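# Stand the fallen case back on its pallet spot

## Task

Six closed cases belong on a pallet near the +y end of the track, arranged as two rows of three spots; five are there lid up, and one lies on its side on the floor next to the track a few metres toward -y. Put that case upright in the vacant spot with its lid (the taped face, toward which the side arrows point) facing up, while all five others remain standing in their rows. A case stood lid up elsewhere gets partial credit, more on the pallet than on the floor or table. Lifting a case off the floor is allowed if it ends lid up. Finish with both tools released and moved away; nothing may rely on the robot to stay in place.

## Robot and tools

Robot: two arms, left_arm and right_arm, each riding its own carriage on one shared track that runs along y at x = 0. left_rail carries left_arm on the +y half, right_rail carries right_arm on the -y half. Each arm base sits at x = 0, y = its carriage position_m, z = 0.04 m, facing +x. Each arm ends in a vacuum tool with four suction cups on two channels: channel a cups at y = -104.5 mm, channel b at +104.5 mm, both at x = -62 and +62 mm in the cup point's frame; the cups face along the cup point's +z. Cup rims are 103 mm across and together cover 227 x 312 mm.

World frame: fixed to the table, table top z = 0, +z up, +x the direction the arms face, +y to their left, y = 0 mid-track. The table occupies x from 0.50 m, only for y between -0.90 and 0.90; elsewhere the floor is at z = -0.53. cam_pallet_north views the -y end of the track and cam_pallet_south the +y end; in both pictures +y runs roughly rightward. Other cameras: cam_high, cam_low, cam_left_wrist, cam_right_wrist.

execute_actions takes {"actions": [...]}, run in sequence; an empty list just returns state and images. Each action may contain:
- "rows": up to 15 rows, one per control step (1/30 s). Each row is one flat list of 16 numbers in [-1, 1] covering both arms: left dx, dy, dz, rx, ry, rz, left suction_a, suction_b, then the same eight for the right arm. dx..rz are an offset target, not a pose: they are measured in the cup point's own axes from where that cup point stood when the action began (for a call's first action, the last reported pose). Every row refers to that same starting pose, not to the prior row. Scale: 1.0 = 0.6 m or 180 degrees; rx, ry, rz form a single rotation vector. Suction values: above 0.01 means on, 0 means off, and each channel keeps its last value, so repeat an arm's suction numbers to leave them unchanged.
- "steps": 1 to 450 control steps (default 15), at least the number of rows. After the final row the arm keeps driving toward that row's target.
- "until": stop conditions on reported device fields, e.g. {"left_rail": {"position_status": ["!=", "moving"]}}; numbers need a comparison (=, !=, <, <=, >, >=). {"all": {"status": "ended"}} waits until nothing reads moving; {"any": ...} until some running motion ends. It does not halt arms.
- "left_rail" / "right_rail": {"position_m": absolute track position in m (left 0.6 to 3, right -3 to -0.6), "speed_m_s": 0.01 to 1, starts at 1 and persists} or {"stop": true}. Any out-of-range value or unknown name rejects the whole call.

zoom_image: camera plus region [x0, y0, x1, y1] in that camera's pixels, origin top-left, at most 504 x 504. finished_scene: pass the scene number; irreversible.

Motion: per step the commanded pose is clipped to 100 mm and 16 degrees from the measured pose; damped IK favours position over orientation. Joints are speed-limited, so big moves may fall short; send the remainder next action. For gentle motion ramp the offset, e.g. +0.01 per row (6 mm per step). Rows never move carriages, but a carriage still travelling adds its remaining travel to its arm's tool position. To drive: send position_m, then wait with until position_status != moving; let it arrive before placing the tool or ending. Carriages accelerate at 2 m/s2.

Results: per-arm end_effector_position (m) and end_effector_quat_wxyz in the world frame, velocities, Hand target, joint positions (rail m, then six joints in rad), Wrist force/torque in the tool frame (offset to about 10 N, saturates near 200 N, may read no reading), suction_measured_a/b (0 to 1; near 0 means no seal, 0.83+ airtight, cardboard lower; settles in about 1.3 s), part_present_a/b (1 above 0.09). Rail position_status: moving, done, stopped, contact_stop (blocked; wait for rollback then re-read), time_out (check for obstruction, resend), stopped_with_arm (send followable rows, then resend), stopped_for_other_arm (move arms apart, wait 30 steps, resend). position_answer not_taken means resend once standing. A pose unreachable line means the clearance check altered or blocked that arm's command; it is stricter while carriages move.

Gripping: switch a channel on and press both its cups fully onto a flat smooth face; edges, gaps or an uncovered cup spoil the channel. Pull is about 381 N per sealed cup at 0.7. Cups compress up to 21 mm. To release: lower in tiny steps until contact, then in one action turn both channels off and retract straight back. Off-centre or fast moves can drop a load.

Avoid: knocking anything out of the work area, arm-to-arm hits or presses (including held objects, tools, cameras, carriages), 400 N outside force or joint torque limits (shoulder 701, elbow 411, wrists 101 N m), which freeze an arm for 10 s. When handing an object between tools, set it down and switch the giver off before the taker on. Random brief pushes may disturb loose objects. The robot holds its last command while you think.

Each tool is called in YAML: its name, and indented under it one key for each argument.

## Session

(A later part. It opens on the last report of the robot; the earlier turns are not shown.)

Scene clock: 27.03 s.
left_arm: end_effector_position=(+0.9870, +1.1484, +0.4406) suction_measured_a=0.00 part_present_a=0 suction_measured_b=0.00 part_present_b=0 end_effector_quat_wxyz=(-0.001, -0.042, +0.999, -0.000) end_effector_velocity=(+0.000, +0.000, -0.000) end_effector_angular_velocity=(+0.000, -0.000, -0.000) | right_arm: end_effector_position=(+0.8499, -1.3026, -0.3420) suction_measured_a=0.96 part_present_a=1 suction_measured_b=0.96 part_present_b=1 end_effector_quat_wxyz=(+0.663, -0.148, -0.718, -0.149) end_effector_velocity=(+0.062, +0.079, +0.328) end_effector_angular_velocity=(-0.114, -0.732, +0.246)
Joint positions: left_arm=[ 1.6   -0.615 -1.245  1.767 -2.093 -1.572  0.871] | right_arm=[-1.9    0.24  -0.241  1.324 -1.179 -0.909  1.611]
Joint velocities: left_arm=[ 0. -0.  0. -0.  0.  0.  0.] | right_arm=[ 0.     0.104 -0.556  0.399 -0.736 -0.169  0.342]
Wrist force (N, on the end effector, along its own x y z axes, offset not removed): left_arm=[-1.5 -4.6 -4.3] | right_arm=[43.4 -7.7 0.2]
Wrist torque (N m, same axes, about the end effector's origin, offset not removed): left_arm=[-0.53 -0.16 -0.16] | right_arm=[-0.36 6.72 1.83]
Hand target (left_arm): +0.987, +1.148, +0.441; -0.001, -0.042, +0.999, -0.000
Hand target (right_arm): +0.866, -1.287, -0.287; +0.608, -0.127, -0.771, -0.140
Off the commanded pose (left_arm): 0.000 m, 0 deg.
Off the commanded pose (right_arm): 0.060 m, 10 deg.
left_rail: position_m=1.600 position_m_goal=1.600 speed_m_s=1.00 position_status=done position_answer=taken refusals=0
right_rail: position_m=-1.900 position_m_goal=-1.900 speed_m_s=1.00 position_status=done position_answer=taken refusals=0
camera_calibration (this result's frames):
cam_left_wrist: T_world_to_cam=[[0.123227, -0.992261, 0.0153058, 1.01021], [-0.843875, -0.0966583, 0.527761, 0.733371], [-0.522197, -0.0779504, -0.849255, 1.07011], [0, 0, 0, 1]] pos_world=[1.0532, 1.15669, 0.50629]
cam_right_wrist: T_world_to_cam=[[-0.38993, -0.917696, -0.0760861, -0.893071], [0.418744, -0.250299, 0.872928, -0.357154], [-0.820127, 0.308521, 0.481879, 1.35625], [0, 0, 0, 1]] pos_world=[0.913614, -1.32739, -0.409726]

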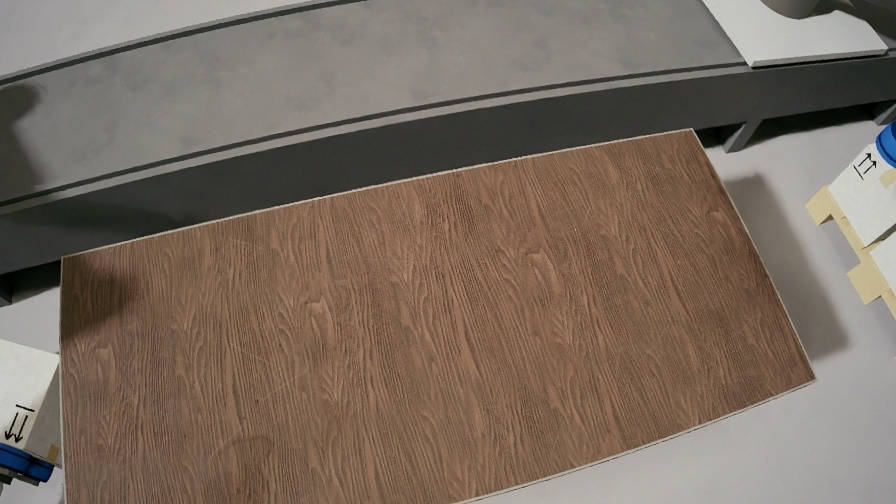

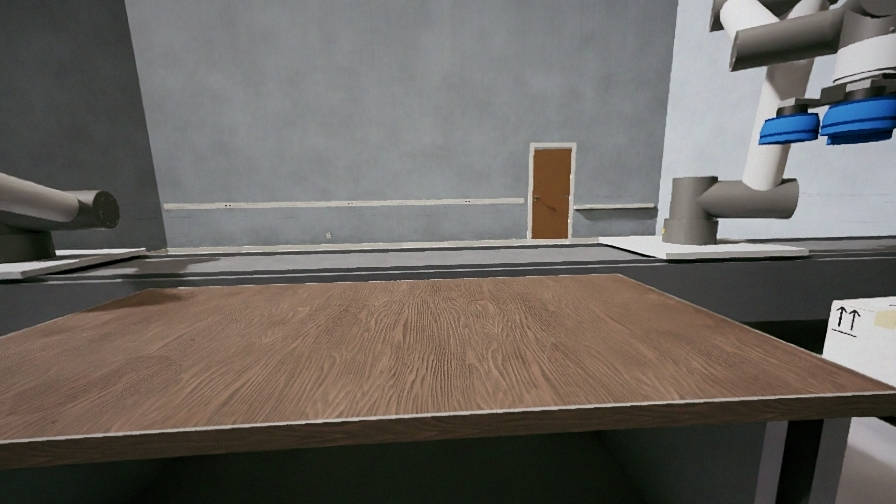

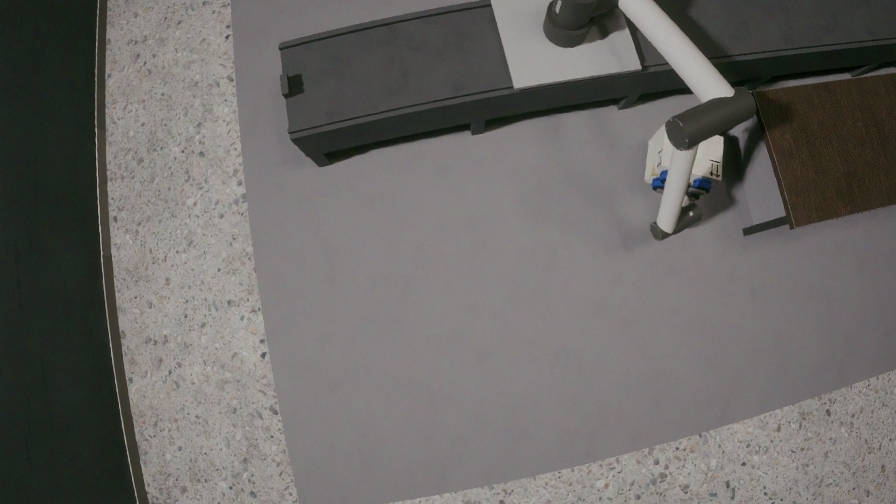

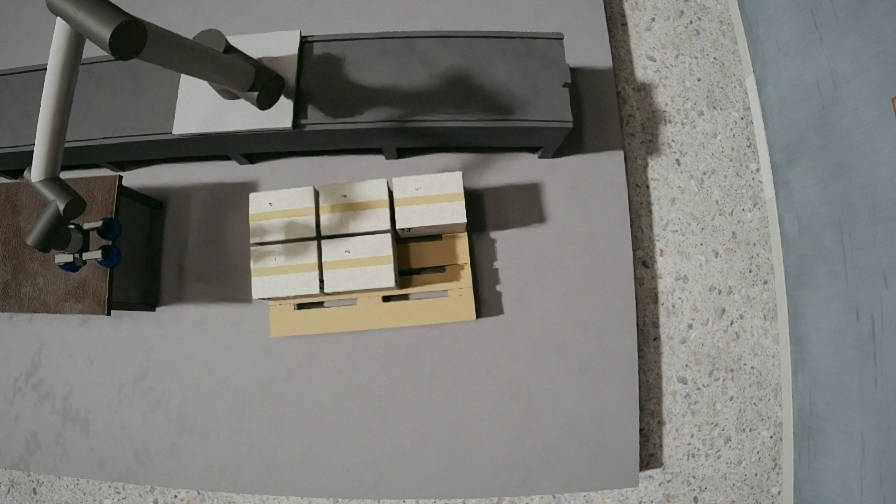

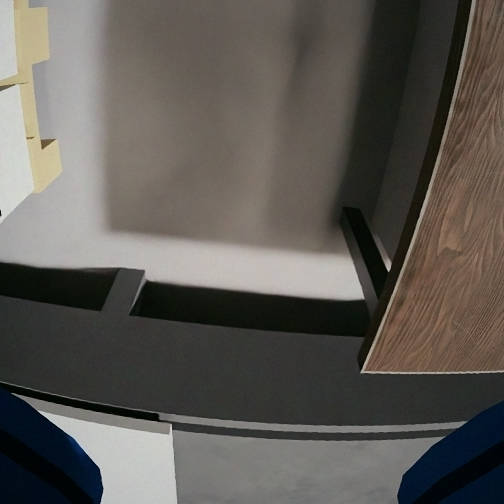

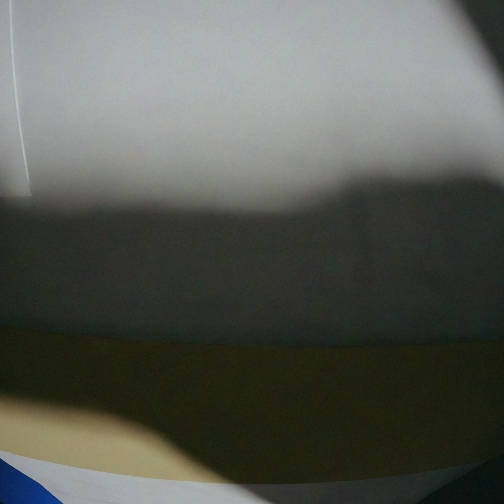

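execute_actions:
  actions: []

Scene clock: 27.23 s.
left_arm: end_effector_position=(+0.9870, +1.1484, +0.4406) suction_measured_a=0.00 part_present_a=0 suction_measured_b=0.00 part_present_b=0 end_effector_quat_wxyz=(-0.001, -0.042, +0.999, -0.000) end_effector_velocity=(+0.000, +0.000, +0.000) end_effector_angular_velocity=(-0.000, +0.000, -0.000) | right_arm: end_effector_position=(+0.8625, -1.2904, -0.2987) suction_measured_a=0.96 part_present_a=1 suction_measured_b=0.96 part_present_b=1 end_effector_quat_wxyz=(-0.621, +0.131, +0.760, +0.142) end_effector_velocity=(+0.027, +0.026, +0.093) end_effector_angular_velocity=(-0.031, -0.268, +0.066)
Joint positions: left_arm=[ 1.6   -0.615 -1.245  1.767 -2.093 -1.572  0.871] | right_arm=[-1.9    0.255 -0.318  1.376 -1.296 -0.934  1.661]
Joint velocities: left_arm=[ 0.  0. -0. -0.  0. -0.  0.] | right_arm=[ 0.     0.032 -0.166  0.114 -0.263 -0.056  0.107]
Wrist force (N, on the end effector, along its own x y z axes, offset not removed): left_arm=[-5.4 -5.6 -9.0] | right_arm=[55.3 0.6 -13.0]
Wrist torque (N m, same axes, about the end effector's origin, offset not removed): left_arm=[-0.59 0.77 0.14] | right_arm=[-0.81 5.84 1.31]
Hand target (left_arm): +0.987, +1.148, +0.441; -0.001, -0.042, +0.999, -0.000
Hand target (right_arm): +0.866, -1.287, -0.287; -0.608, +0.127, +0.771, +0.140
Off the commanded pose (left_arm): 0.000 m, 0 deg.
Off the commanded pose (right_arm): 0.014 m, 3 deg.
left_rail: position_m=1.600 position_m_goal=1.600 speed_m_s=1.00 position_status=done position_answer=taken refusals=0
right_rail: position_m=-1.900 position_m_goal=-1.900 speed_m_s=1.00 position_status=done position_answer=taken refusals=0
camera_calibration (this result's frames):
cam_left_wrist: T_world_to_cam=[[0.123227, -0.992261, 0.015306, 1.01021], [-0.843875, -0.0966581, 0.527761, 0.733371], [-0.522197, -0.0779506, -0.849255, 1.07011], [0, 0, 0, 1]] pos_world=[1.0532, 1.15669, 0.50629]
cam_right_wrist: T_world_to_cam=[[-0.348489, -0.931184, -0.107011, -0.936136], [0.319677, -0.225401, 0.920326, -0.265489], [-0.881114, 0.286515, 0.376228, 1.33457], [0, 0, 0, 1]] pos_world=[0.934544, -1.31393, -0.357944]

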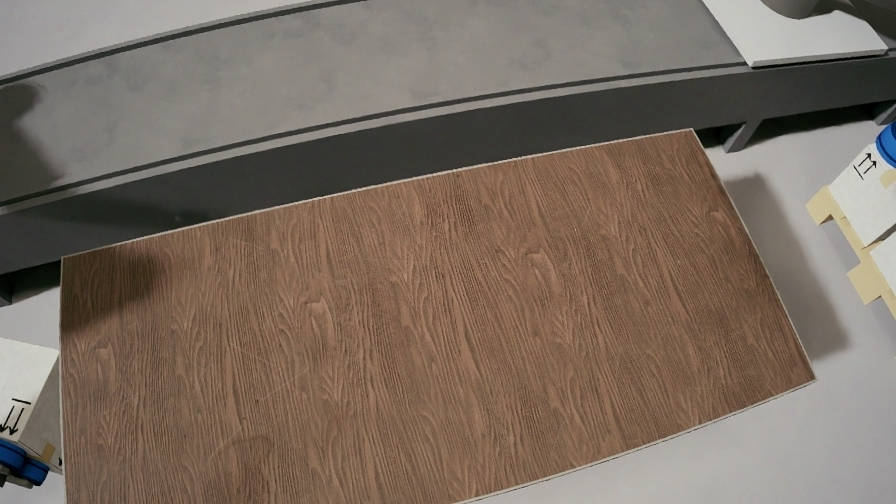

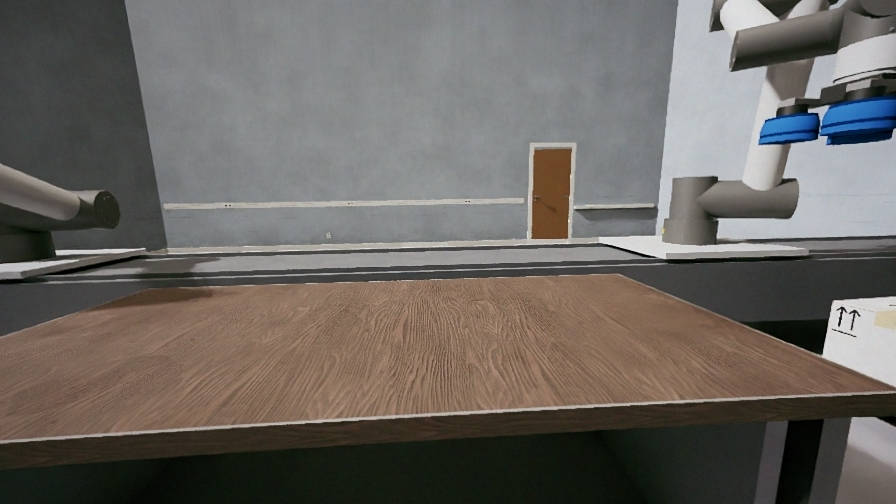

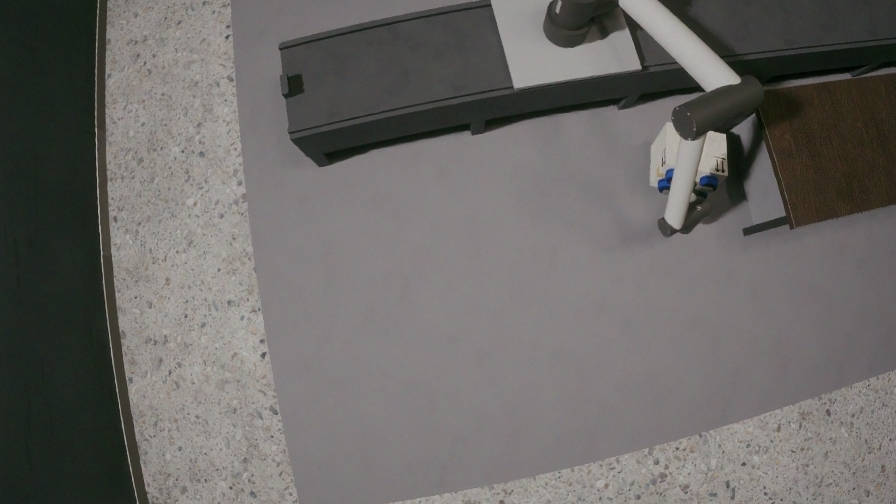

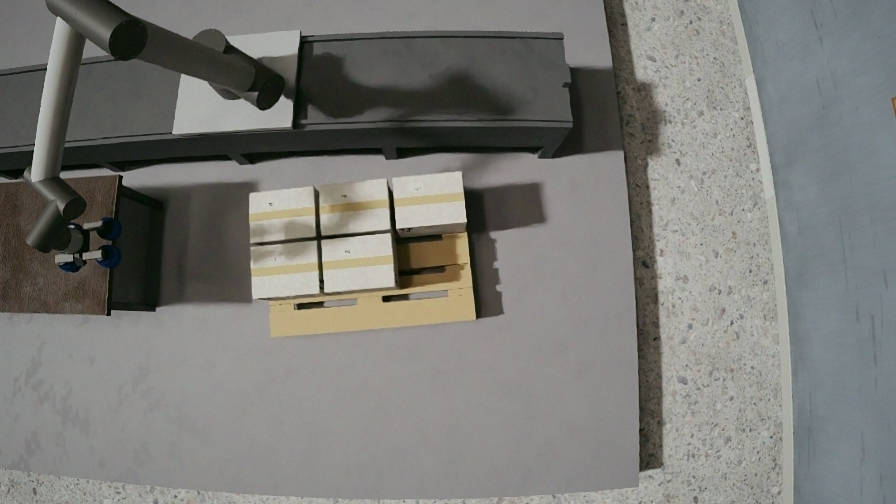

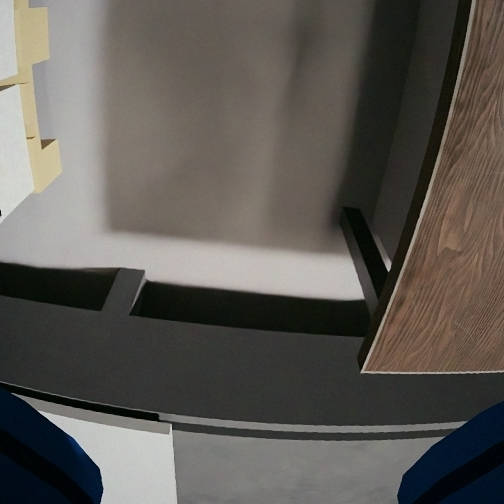

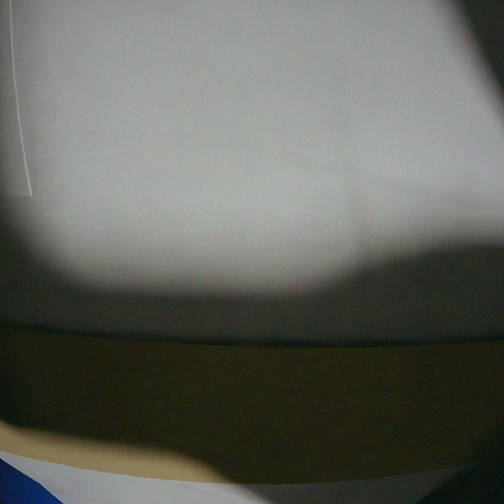

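execute_actions:
  actions: []

Scene clock: 28.43 s.
left_arm: end_effector_position=(+0.9870, +1.1484, +0.4406) suction_measured_a=0.00 part_present_a=0 suction_measured_b=0.00 part_present_b=0 end_effector_quat_wxyz=(-0.001, -0.042, +0.999, -0.000) end_effector_velocity=(+0.000, -0.000, -0.000) end_effector_angular_velocity=(+0.000, +0.000, -0.000) | right_arm: end_effector_position=(+0.8658, -1.2873, -0.2874) suction_measured_a=0.96 part_present_a=1 suction_measured_b=0.96 part_present_b=1 end_effector_quat_wxyz=(-0.608, +0.127, +0.771, +0.140) end_effector_velocity=(+0.000, +0.000, +0.000) end_effector_angular_velocity=(+0.000, -0.000, +0.000)
Joint positions: left_arm=[ 1.6   -0.615 -1.245  1.767 -2.093 -1.572  0.871] | right_arm=[-1.9    0.259 -0.338  1.391 -1.329 -0.941  1.674]
Joint velocities: left_arm=[ 0. -0.  0. -0.  0. -0.  0.] | right_arm=[ 0.  0. -0.  0. -0. -0.  0.]
Wrist force (N, on the end effector, along its own x y z axes, offset not removed): left_arm=[-2.9 -8.4 -6.0] | right_arm=[49.1 -1.3 -10.0]
Wrist torque (N m, same axes, about the end effector's origin, offset not removed): left_arm=[-1.04 0.23 -0.06] | right_arm=[-0.45 5.84 1.59]
Hand target (left_arm): +0.987, +1.148, +0.441; -0.001, -0.042, +0.999, -0.000
Hand target (right_arm): +0.866, -1.287, -0.287; -0.608, +0.127, +0.771, +0.140
Off the commanded pose (left_arm): 0.000 m, 0 deg.
Off the commanded pose (right_arm): 0.002 m, 1 deg.
left_rail: position_m=1.600 position_m_goal=1.600 speed_m_s=1.00 position_status=done position_answer=taken refusals=0
right_rail: position_m=-1.900 position_m_goal=-1.900 speed_m_s=1.00 position_status=done position_answer=taken refusals=0
camera_calibration (this result's frames):
cam_left_wrist: T_world_to_cam=[[0.123227, -0.992261, 0.0153056, 1.01021], [-0.843875, -0.0966582, 0.527761, 0.733371], [-0.522197, -0.0779503, -0.849255, 1.07011], [0, 0, 0, 1]] pos_world=[1.0532, 1.15669, 0.50629]
cam_right_wrist: T_world_to_cam=[[-0.337591, -0.934274, -0.114736, -0.946497], [0.290824, -0.219454, 0.931269, -0.240423], [-0.895239, 0.281019, 0.345795, 1.3288], [0, 0, 0, 1]] pos_world=[0.939986, -1.31047, -0.344192]

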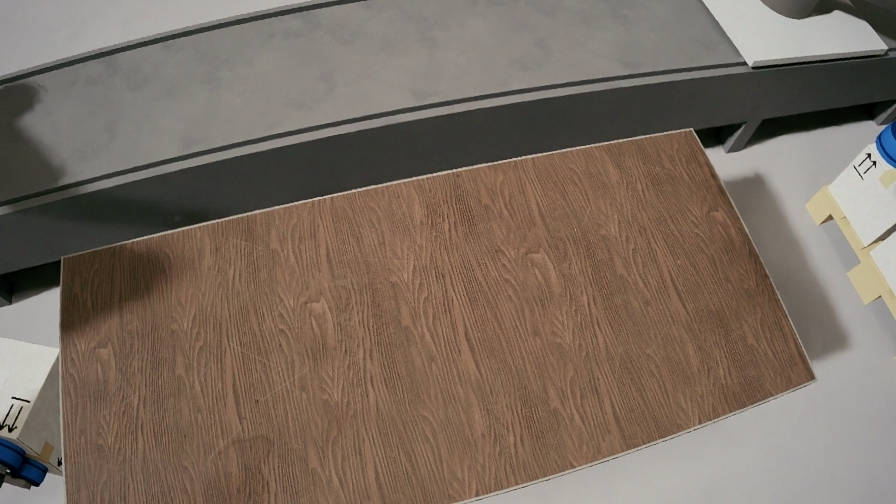

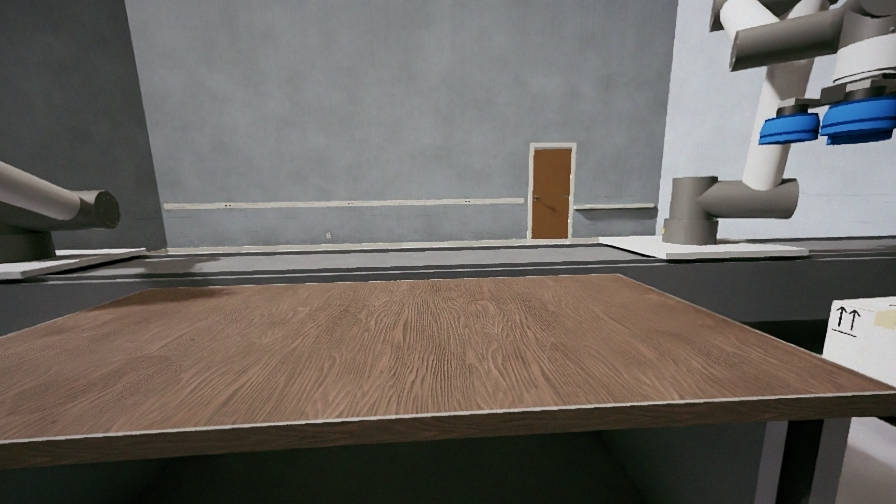

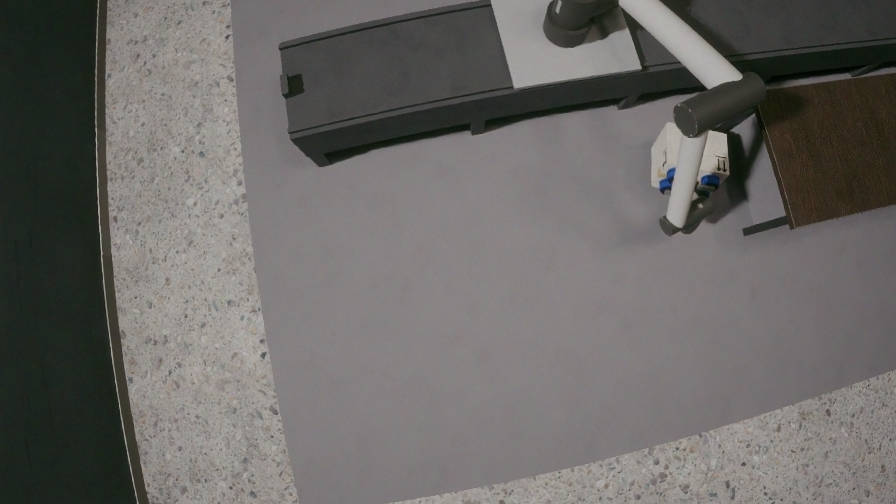

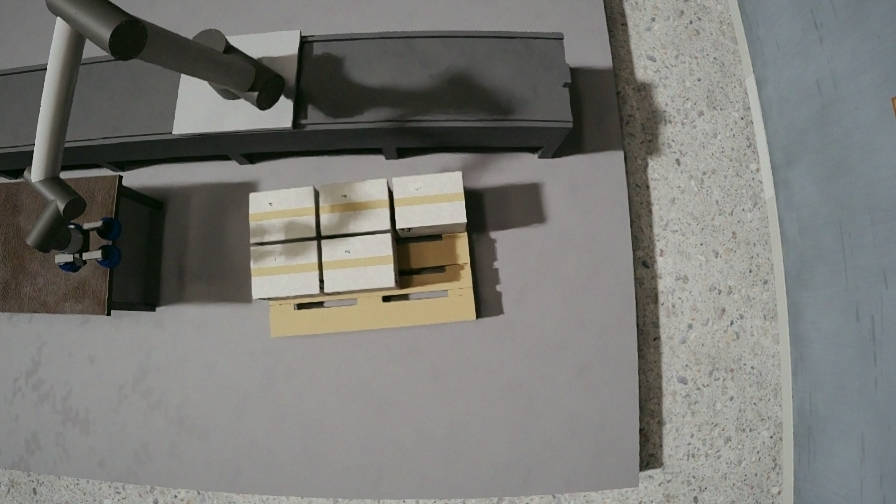

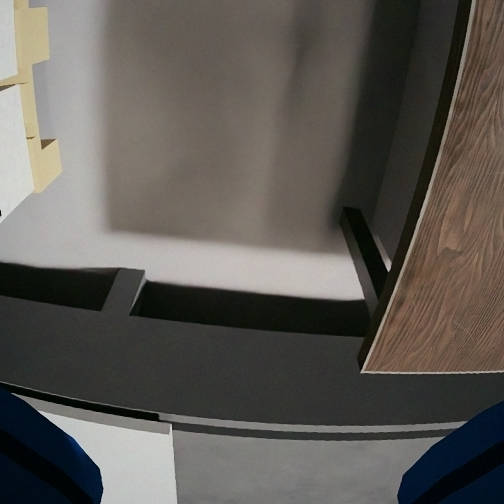

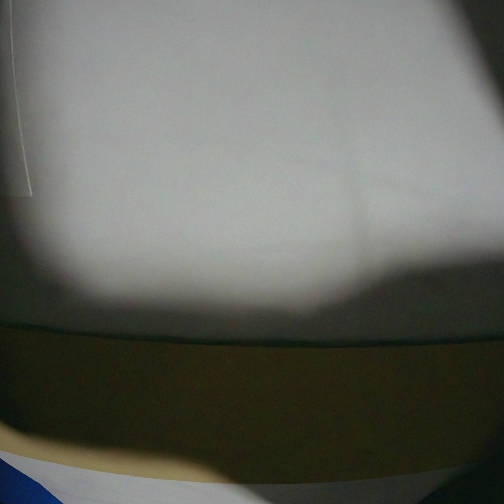

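execute_actions:
  actions:
    - {"rows": [[0,0,0.0020,0,0,0,0,0,0.0029,0.0011,-0.0010,0.0004,-0.0013,-0.0004,1,1],[0,0,0.0077,0,0,0,0,0,0.0104,0.0040,-0.0036,0.0013,-0.0047,-0.0013,1,1],[0,0,0.0165,0,0,0,0,0,0.0214,0.0082,-0.0074,0.0027,-0.0098,-0.0026,1,1],[0,0,0.0278,0,0,0,0,0,0.0371,0.0142,-0.0127,0.0046,-0.0169,-0.0045,1,1],[0,0,0.0410,0,0,0,0,0,0.0593,0.0227,-0.0203,0.0074,-0.0271,-0.0071,1,1],[0,0,0.0557,0,0,0,0,0,0.0858,0.0329,-0.0294,0.0107,-0.0391,-0.0103,1,1],[0,0,0.0713,0,0,0,0,0,0.1186,0.0455,-0.0407,0.0148,-0.0541,-0.0143,1,1],[0,0,0.0870,0,0,0,0,0,0.1552,0.0594,-0.0532,0.0194,-0.0708,-0.0187,1,1],[0,0,0.1026,0,0,0,0,0,0.1985,0.0761,-0.0681,0.0248,-0.0905,-0.0239,1,1],[0,0,0.1173,0,0,0,0,0,0.2473,0.0948,-0.0848,0.0309,-0.1128,-0.0298,1,1],[0,0,0.1305,0,0,0,0,0,0.3012,0.1154,-0.1033,0.0377,-0.1373,-0.0363,1,1],[0,0,0.1418,0,0,0,0,0,0.3596,0.1378,-0.1233,0.0450,-0.1640,-0.0433,1,1],[0,0,0.1506,0,0,0,0,0,0.4235,0.1623,-0.1452,0.0530,-0.1931,-0.0510,1,1],[0,0,0.1563,0,0,0,0,0,0.4892,0.1874,-0.1677,0.0612,-0.2231,-0.0589,1,1],[0,0,0.1583,0,0,0,0,0,0.9127,0.3497,-0.3129,0.1142,-0.4162,-0.1099,1,1]], "steps": 41}

Scene clock: 31.67 s.
left_arm: end_effector_position=(+0.9870, +1.1483, +0.3456) suction_measured_a=0.00 part_present_a=0 suction_measured_b=0.00 part_present_b=0 end_effector_quat_wxyz=(-0.001, -0.042, +0.999, -0.000) end_effector_velocity=(+0.000, +0.000, -0.000) end_effector_angular_velocity=(+0.000, +0.000, +0.000) | right_arm: end_effector_position=(+0.9776, -1.1563, +0.2647) suction_measured_a=0.96 part_present_a=1 suction_measured_b=0.96 part_present_b=1 end_effector_quat_wxyz=(-0.020, -0.036, +0.999, +0.005) end_effector_velocity=(+0.066, +0.060, +0.284) end_effector_angular_velocity=(-0.075, -0.334, +0.079)
Joint positions: left_arm=[ 1.6   -0.615 -1.182  1.83  -2.218 -1.572  0.871] | right_arm=[-1.9    0.48  -0.984  1.627 -2.181 -1.544  1.979]
Joint velocities: left_arm=[ 0.  0.  0.  0. -0. -0.  0.] | right_arm=[ 0.     0.072 -0.148 -0.153  0.04  -0.221 -0.   ]
Wrist force (N, on the end effector, along its own x y z axes, offset not removed): left_arm=[5.6 -2.3 -1.1] | right_arm=[-8.5 1.7 -77.7]
Wrist torque (N m, same axes, about the end effector's origin, offset not removed): left_arm=[-0.09 -1.02 0.20] | right_arm=[0.36 -0.96 -0.07]
Hand target (left_arm): +0.987, +1.148, +0.346; -0.001, -0.042, +0.999, -0.000
Hand target (right_arm): +0.986, -1.149, +0.299; -0.000, -0.041, +0.999, -0.001
Off the commanded pose (left_arm): 0.000 m, 0 deg.
Off the commanded pose (right_arm): 0.038 m, 2 deg.
left_rail: position_m=1.600 position_m_goal=1.600 speed_m_s=1.00 position_status=done position_answer=taken refusals=0
right_rail: position_m=-1.900 position_m_goal=-1.900 speed_m_s=1.00 position_status=done position_answer=taken refusals=0
camera_calibration (this result's frames):
cam_left_wrist: T_world_to_cam=[[0.123198, -0.992264, 0.0153401, 1.01159], [-0.843872, -0.0966143, 0.527774, 0.783464], [-0.522209, -0.0779655, -0.849246, 0.989501], [0, 0, 0, 1]] pos_world=[1.05324, 1.15661, 0.41132]
cam_right_wrist: T_world_to_cam=[[0.130175, -0.991489, 0.0018695, -1.27729], [-0.806612, -0.104805, 0.581715, 0.539639], [-0.576568, -0.0772326, -0.81339, 0.782182], [0, 0, 0, 1]] pos_world=[1.05253, -1.14945, 0.324692]

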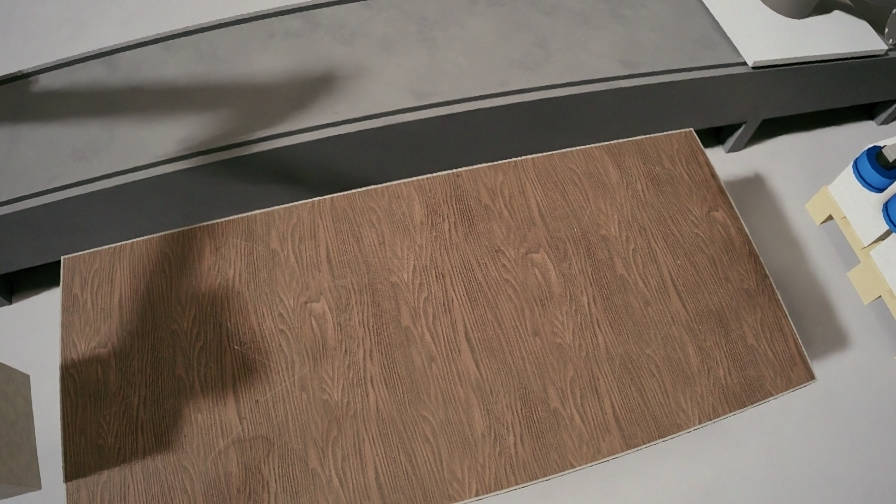

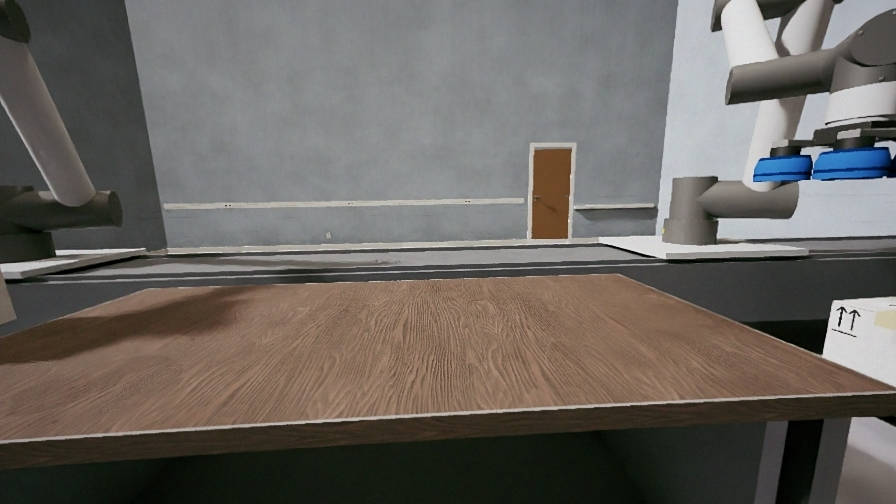

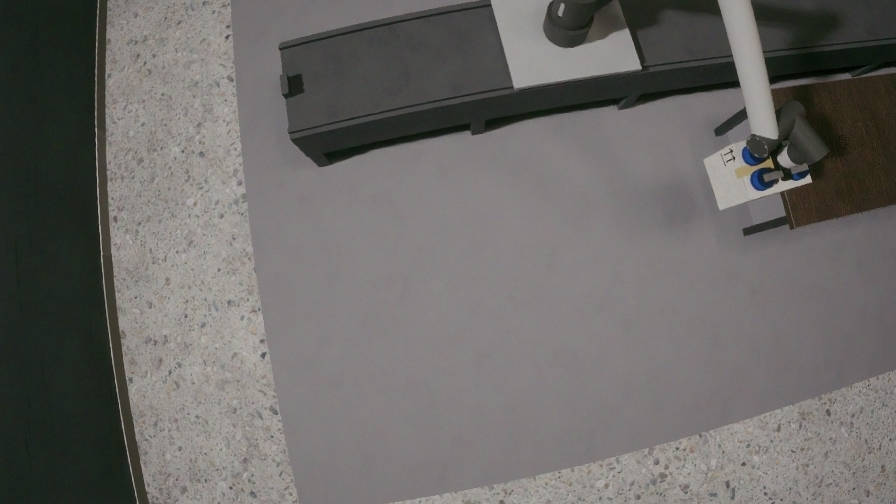

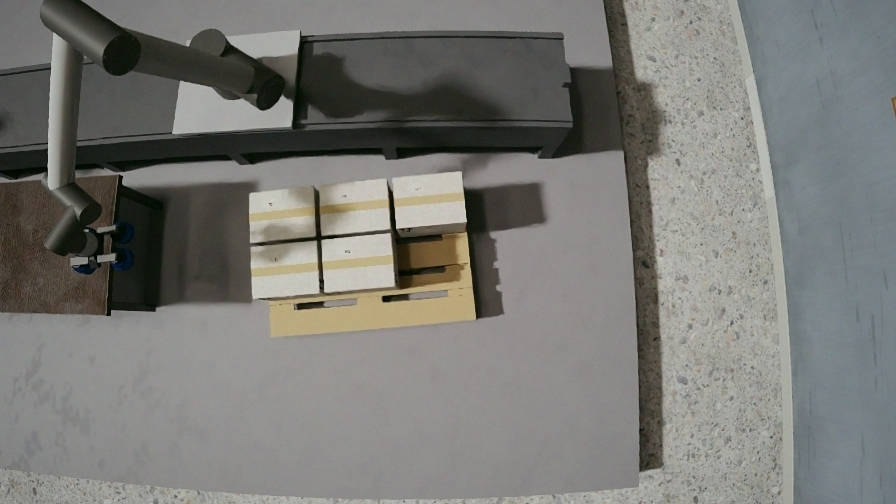

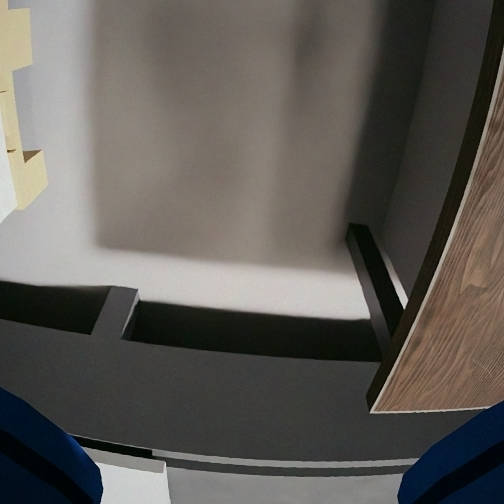

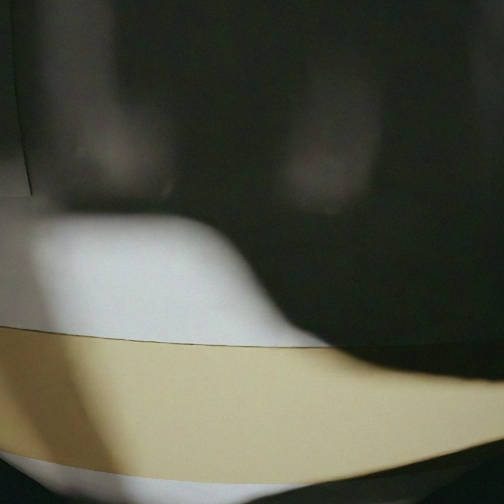

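execute_actions:
  actions:
    - {"right_rail": {"position_m": -0.6}, "steps": 1}

Scene clock: 32.03 s.
left_arm: end_effector_position=(+0.9870, +1.1484, +0.3456) suction_measured_a=0.00 part_present_a=0 suction_measured_b=0.00 part_present_b=0 end_effector_quat_wxyz=(-0.001, -0.042, +0.999, -0.000) end_effector_velocity=(+0.000, +0.000, -0.000) end_effector_angular_velocity=(+0.000, +0.000, +0.000) | right_arm: end_effector_position=(+0.9854, -1.1492, +0.2974) suction_measured_a=0.96 part_present_a=1 suction_measured_b=0.96 part_present_b=1 end_effector_quat_wxyz=(-0.001, -0.040, +0.999, -0.000) end_effector_velocity=(+0.005, +0.011, +0.014) end_effector_angular_velocity=(-0.007, -0.016, +0.005)
Joint positions: left_arm=[ 1.6   -0.615 -1.182  1.83  -2.218 -1.572  0.871] | right_arm=[-1.9    0.488 -1.001  1.608 -2.176 -1.571  1.978]
Joint velocities: left_arm=[ 0.  0.  0.  0. -0.  0.  0.] | right_arm=[ 0.008  0.003 -0.005 -0.012  0.006 -0.014 -0.002]
Wrist force (N, on the end effector, along its own x y z axes, offset not removed): left_arm=[0.1 -8.4 -9.2] | right_arm=[0.0 -2.4 -51.1]
Wrist torque (N m, same axes, about the end effector's origin, offset not removed): left_arm=[-1.13 -0.32 -0.09] | right_arm=[1.69 -0.24 -0.36]
Hand target (left_arm): +0.987, +1.148, +0.346; -0.001, -0.042, +0.999, -0.000
Hand target (right_arm): +0.987, -1.146, +0.299; -0.000, -0.041, +0.999, -0.001
Off the commanded pose (left_arm): 0.000 m, 0 deg.
Off the commanded pose (right_arm): 0.003 m, 0 deg.
left_rail: position_m=1.600 position_m_goal=1.600 speed_m_s=1.00 position_status=done position_answer=taken refusals=0
right_rail: position_m=-1.900 position_m_goal=-0.600 speed_m_s=1.00 position_status=moving position_answer=taken refusals=0
camera_calibration (this result's frames):
cam_left_wrist: T_world_to_cam=[[0.123223, -0.992261, 0.0153076, 1.01161], [-0.843876, -0.096654, 0.52776, 0.783554], [-0.522196, -0.0779498, -0.849255, 0.989456], [0, 0, 0, 1]] pos_world=[1.05326, 1.15664, 0.411287]
cam_right_wrist: T_world_to_cam=[[0.139451, -0.990087, 0.0167964, -1.28332], [-0.827327, -0.107172, 0.551402, 0.554342], [-0.544136, -0.0907895, -0.83407, 0.772472], [0, 0, 0, 1]] pos_world=[1.05791, -1.14106, 0.360186]

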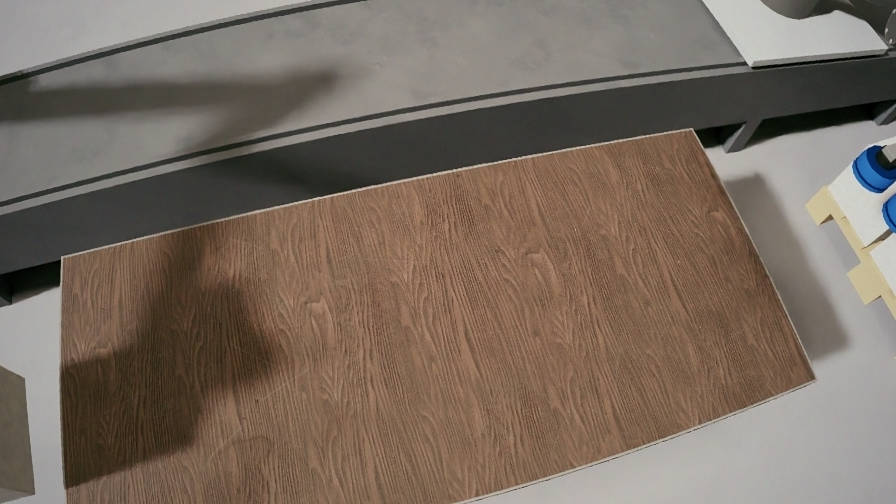

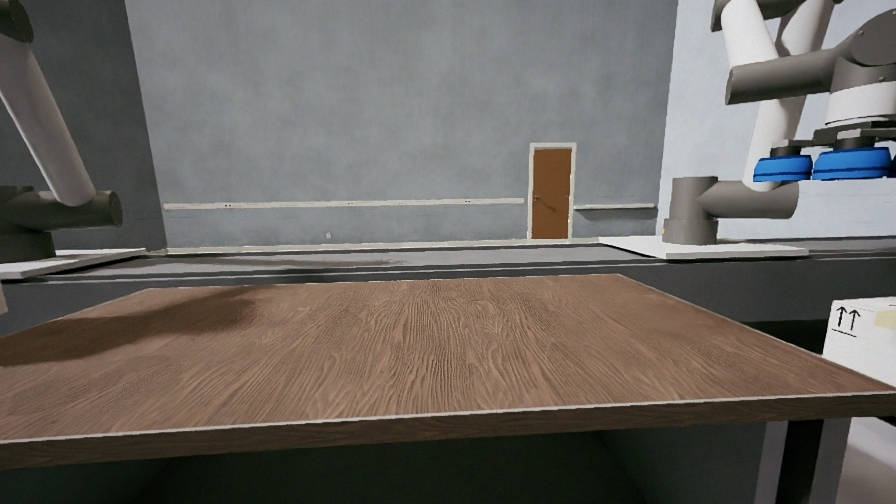

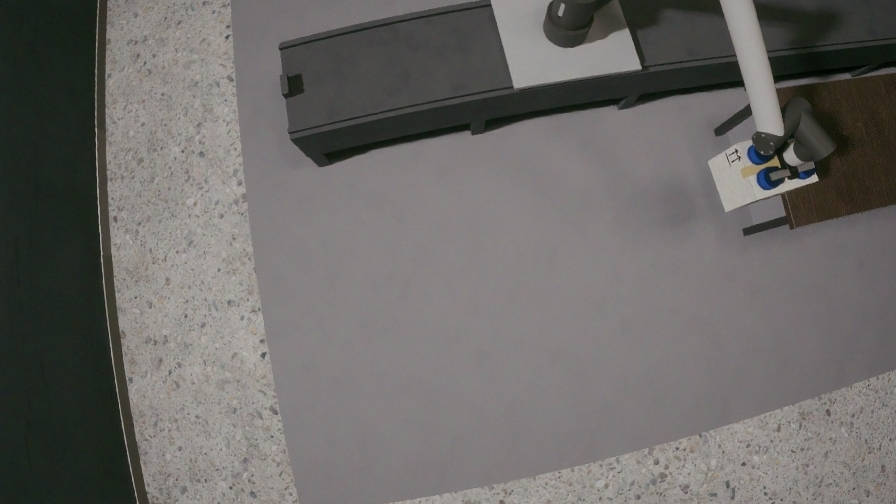

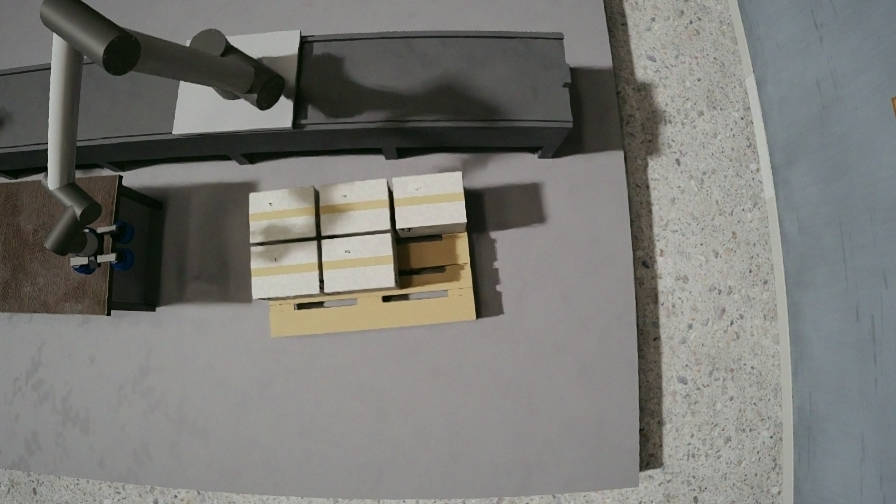

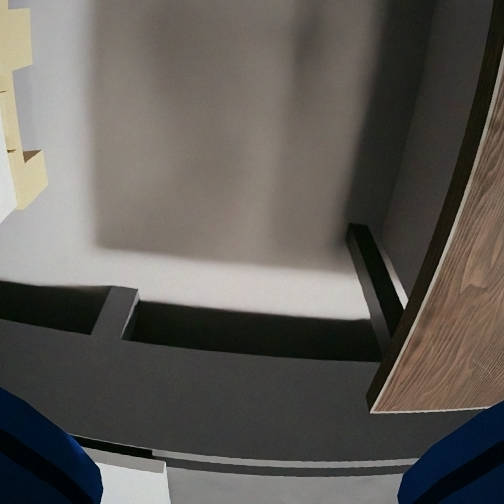

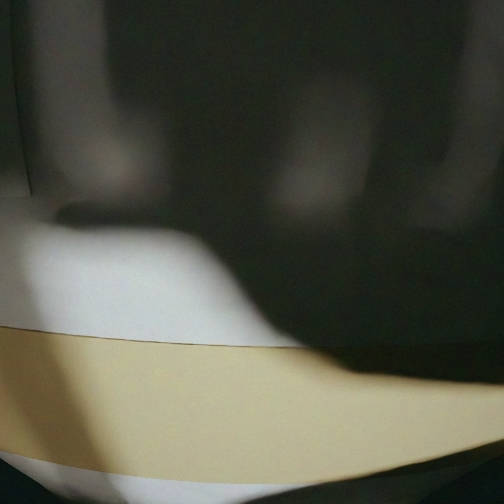

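execute_actions:
  actions: []

Scene clock: 32.43 s.
left_arm: end_effector_position=(+0.9870, +1.1484, +0.3456) suction_measured_a=0.00 part_present_a=0 suction_measured_b=0.00 part_present_b=0 end_effector_quat_wxyz=(-0.001, -0.042, +0.999, -0.000) end_effector_velocity=(-0.000, +0.000, -0.000) end_effector_angular_velocity=(+0.000, +0.000, +0.000) | right_arm: end_effector_position=(+0.9868, -0.9855, +0.2992) suction_measured_a=0.96 part_present_a=1 suction_measured_b=0.96 part_present_b=1 end_effector_quat_wxyz=(-0.000, -0.041, +0.999, -0.001) end_effector_velocity=(+0.000, +0.806, +0.000) end_effector_angular_velocity=(-0.000, -0.001, +0.001)
Joint positions: left_arm=[ 1.6   -0.615 -1.182  1.83  -2.218 -1.572  0.871] | right_arm=[-1.737  0.489 -1.     1.605 -2.174 -1.573  1.977]
Joint velocities: left_arm=[ 0.  0.  0.  0. -0. -0. -0.] | right_arm=[ 0.805  0.001  0.    -0.001  0.    -0.001 -0.   ]
Wrist force (N, on the end effector, along its own x y z axes, offset not removed): left_arm=[-4.0 -9.5 -8.7] | right_arm=[-0.3 -21.2 -49.1]
Wrist torque (N m, same axes, about the end effector's origin, offset not removed): left_arm=[-1.21 0.58 0.03] | right_arm=[2.64 0.19 -0.35]
Hand target (left_arm): +0.987, +1.148, +0.346; -0.001, -0.042, +0.999, -0.000
Hand target (right_arm): +0.987, -0.946, +0.299; -0.000, -0.041, +0.999, -0.001
Off the commanded pose (left_arm): 0.000 m, 0 deg.
Off the commanded pose (right_arm): 0.001 m, 0 deg.
left_rail: position_m=1.600 position_m_goal=1.600 speed_m_s=1.00 position_status=done position_answer=taken refusals=0
right_rail: position_m=-1.737 position_m_goal=-0.600 speed_m_s=1.00 position_status=moving position_answer=taken refusals=0
camera_calibration (this result's frames):
cam_left_wrist: T_world_to_cam=[[0.123226, -0.992261, 0.0153059, 1.01161], [-0.843875, -0.0966578, 0.527761, 0.78356], [-0.522197, -0.0779503, -0.849255, 0.989455], [0, 0, 0, 1]] pos_world=[1.05326, 1.15664, 0.411284]
cam_right_wrist: T_world_to_cam=[[0.140607, -0.989894, 0.0184056, -1.12291], [-0.828414, -0.107449, 0.549714, 0.573307], [-0.542181, -0.092541, -0.83515, 0.786234], [0, 0, 0, 1]] pos_world=[1.05911, -0.977202, 0.362136]

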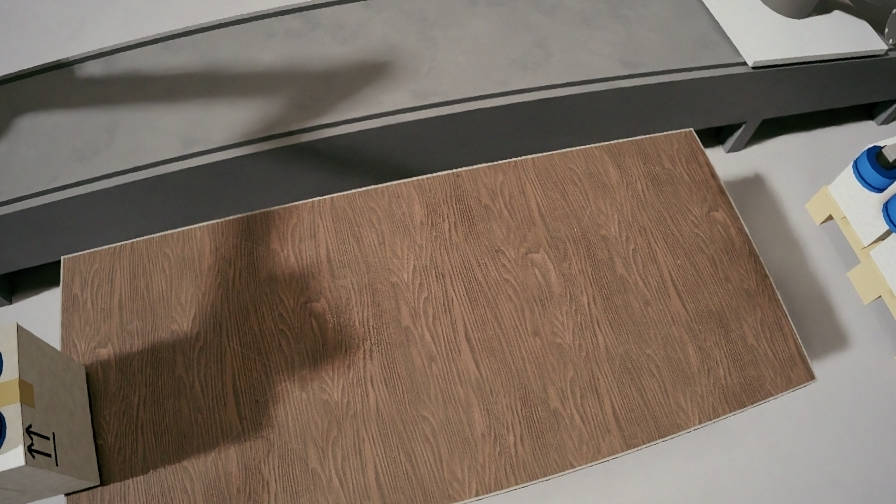

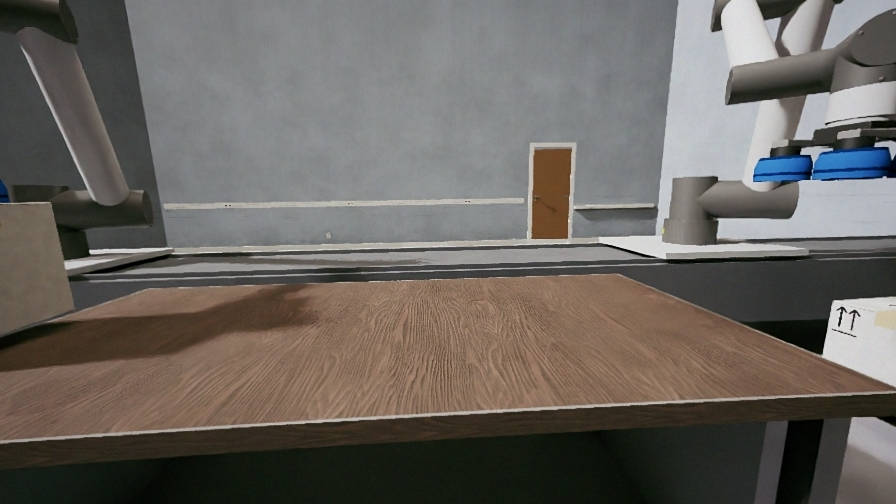

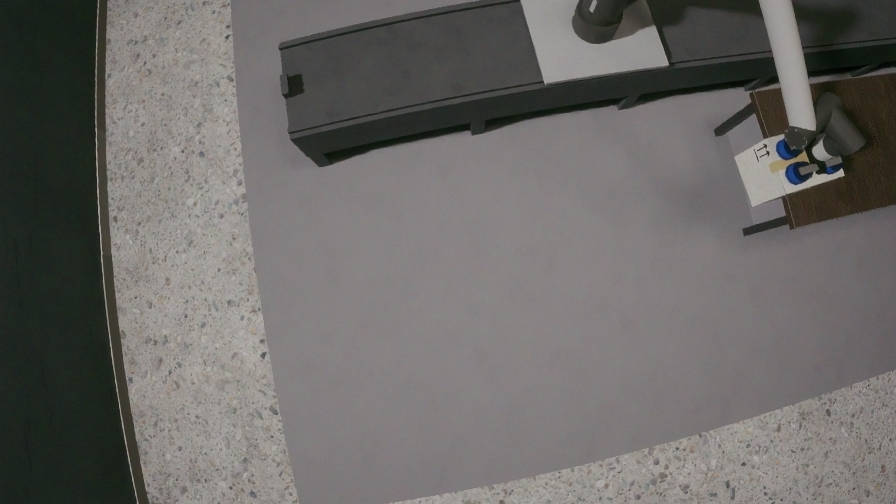

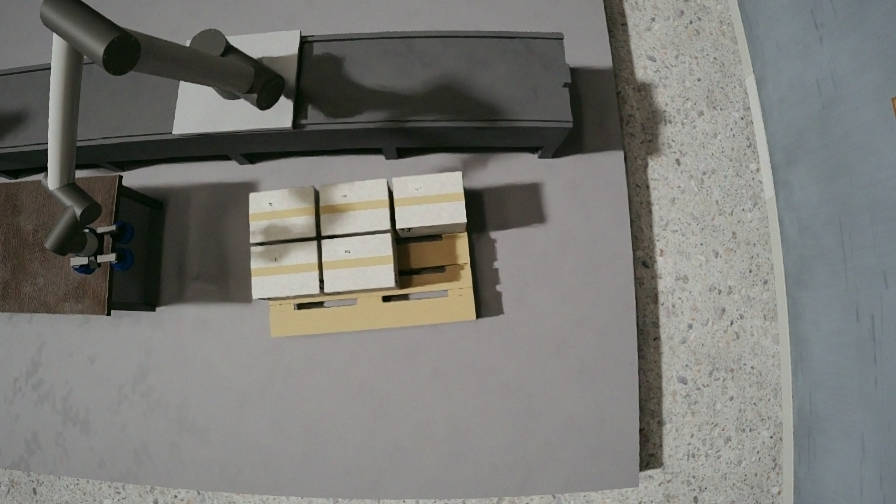

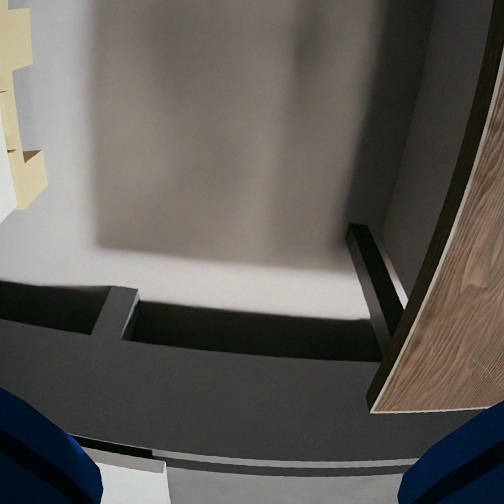

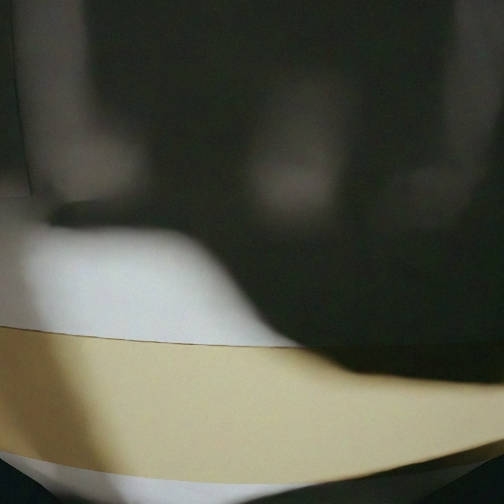

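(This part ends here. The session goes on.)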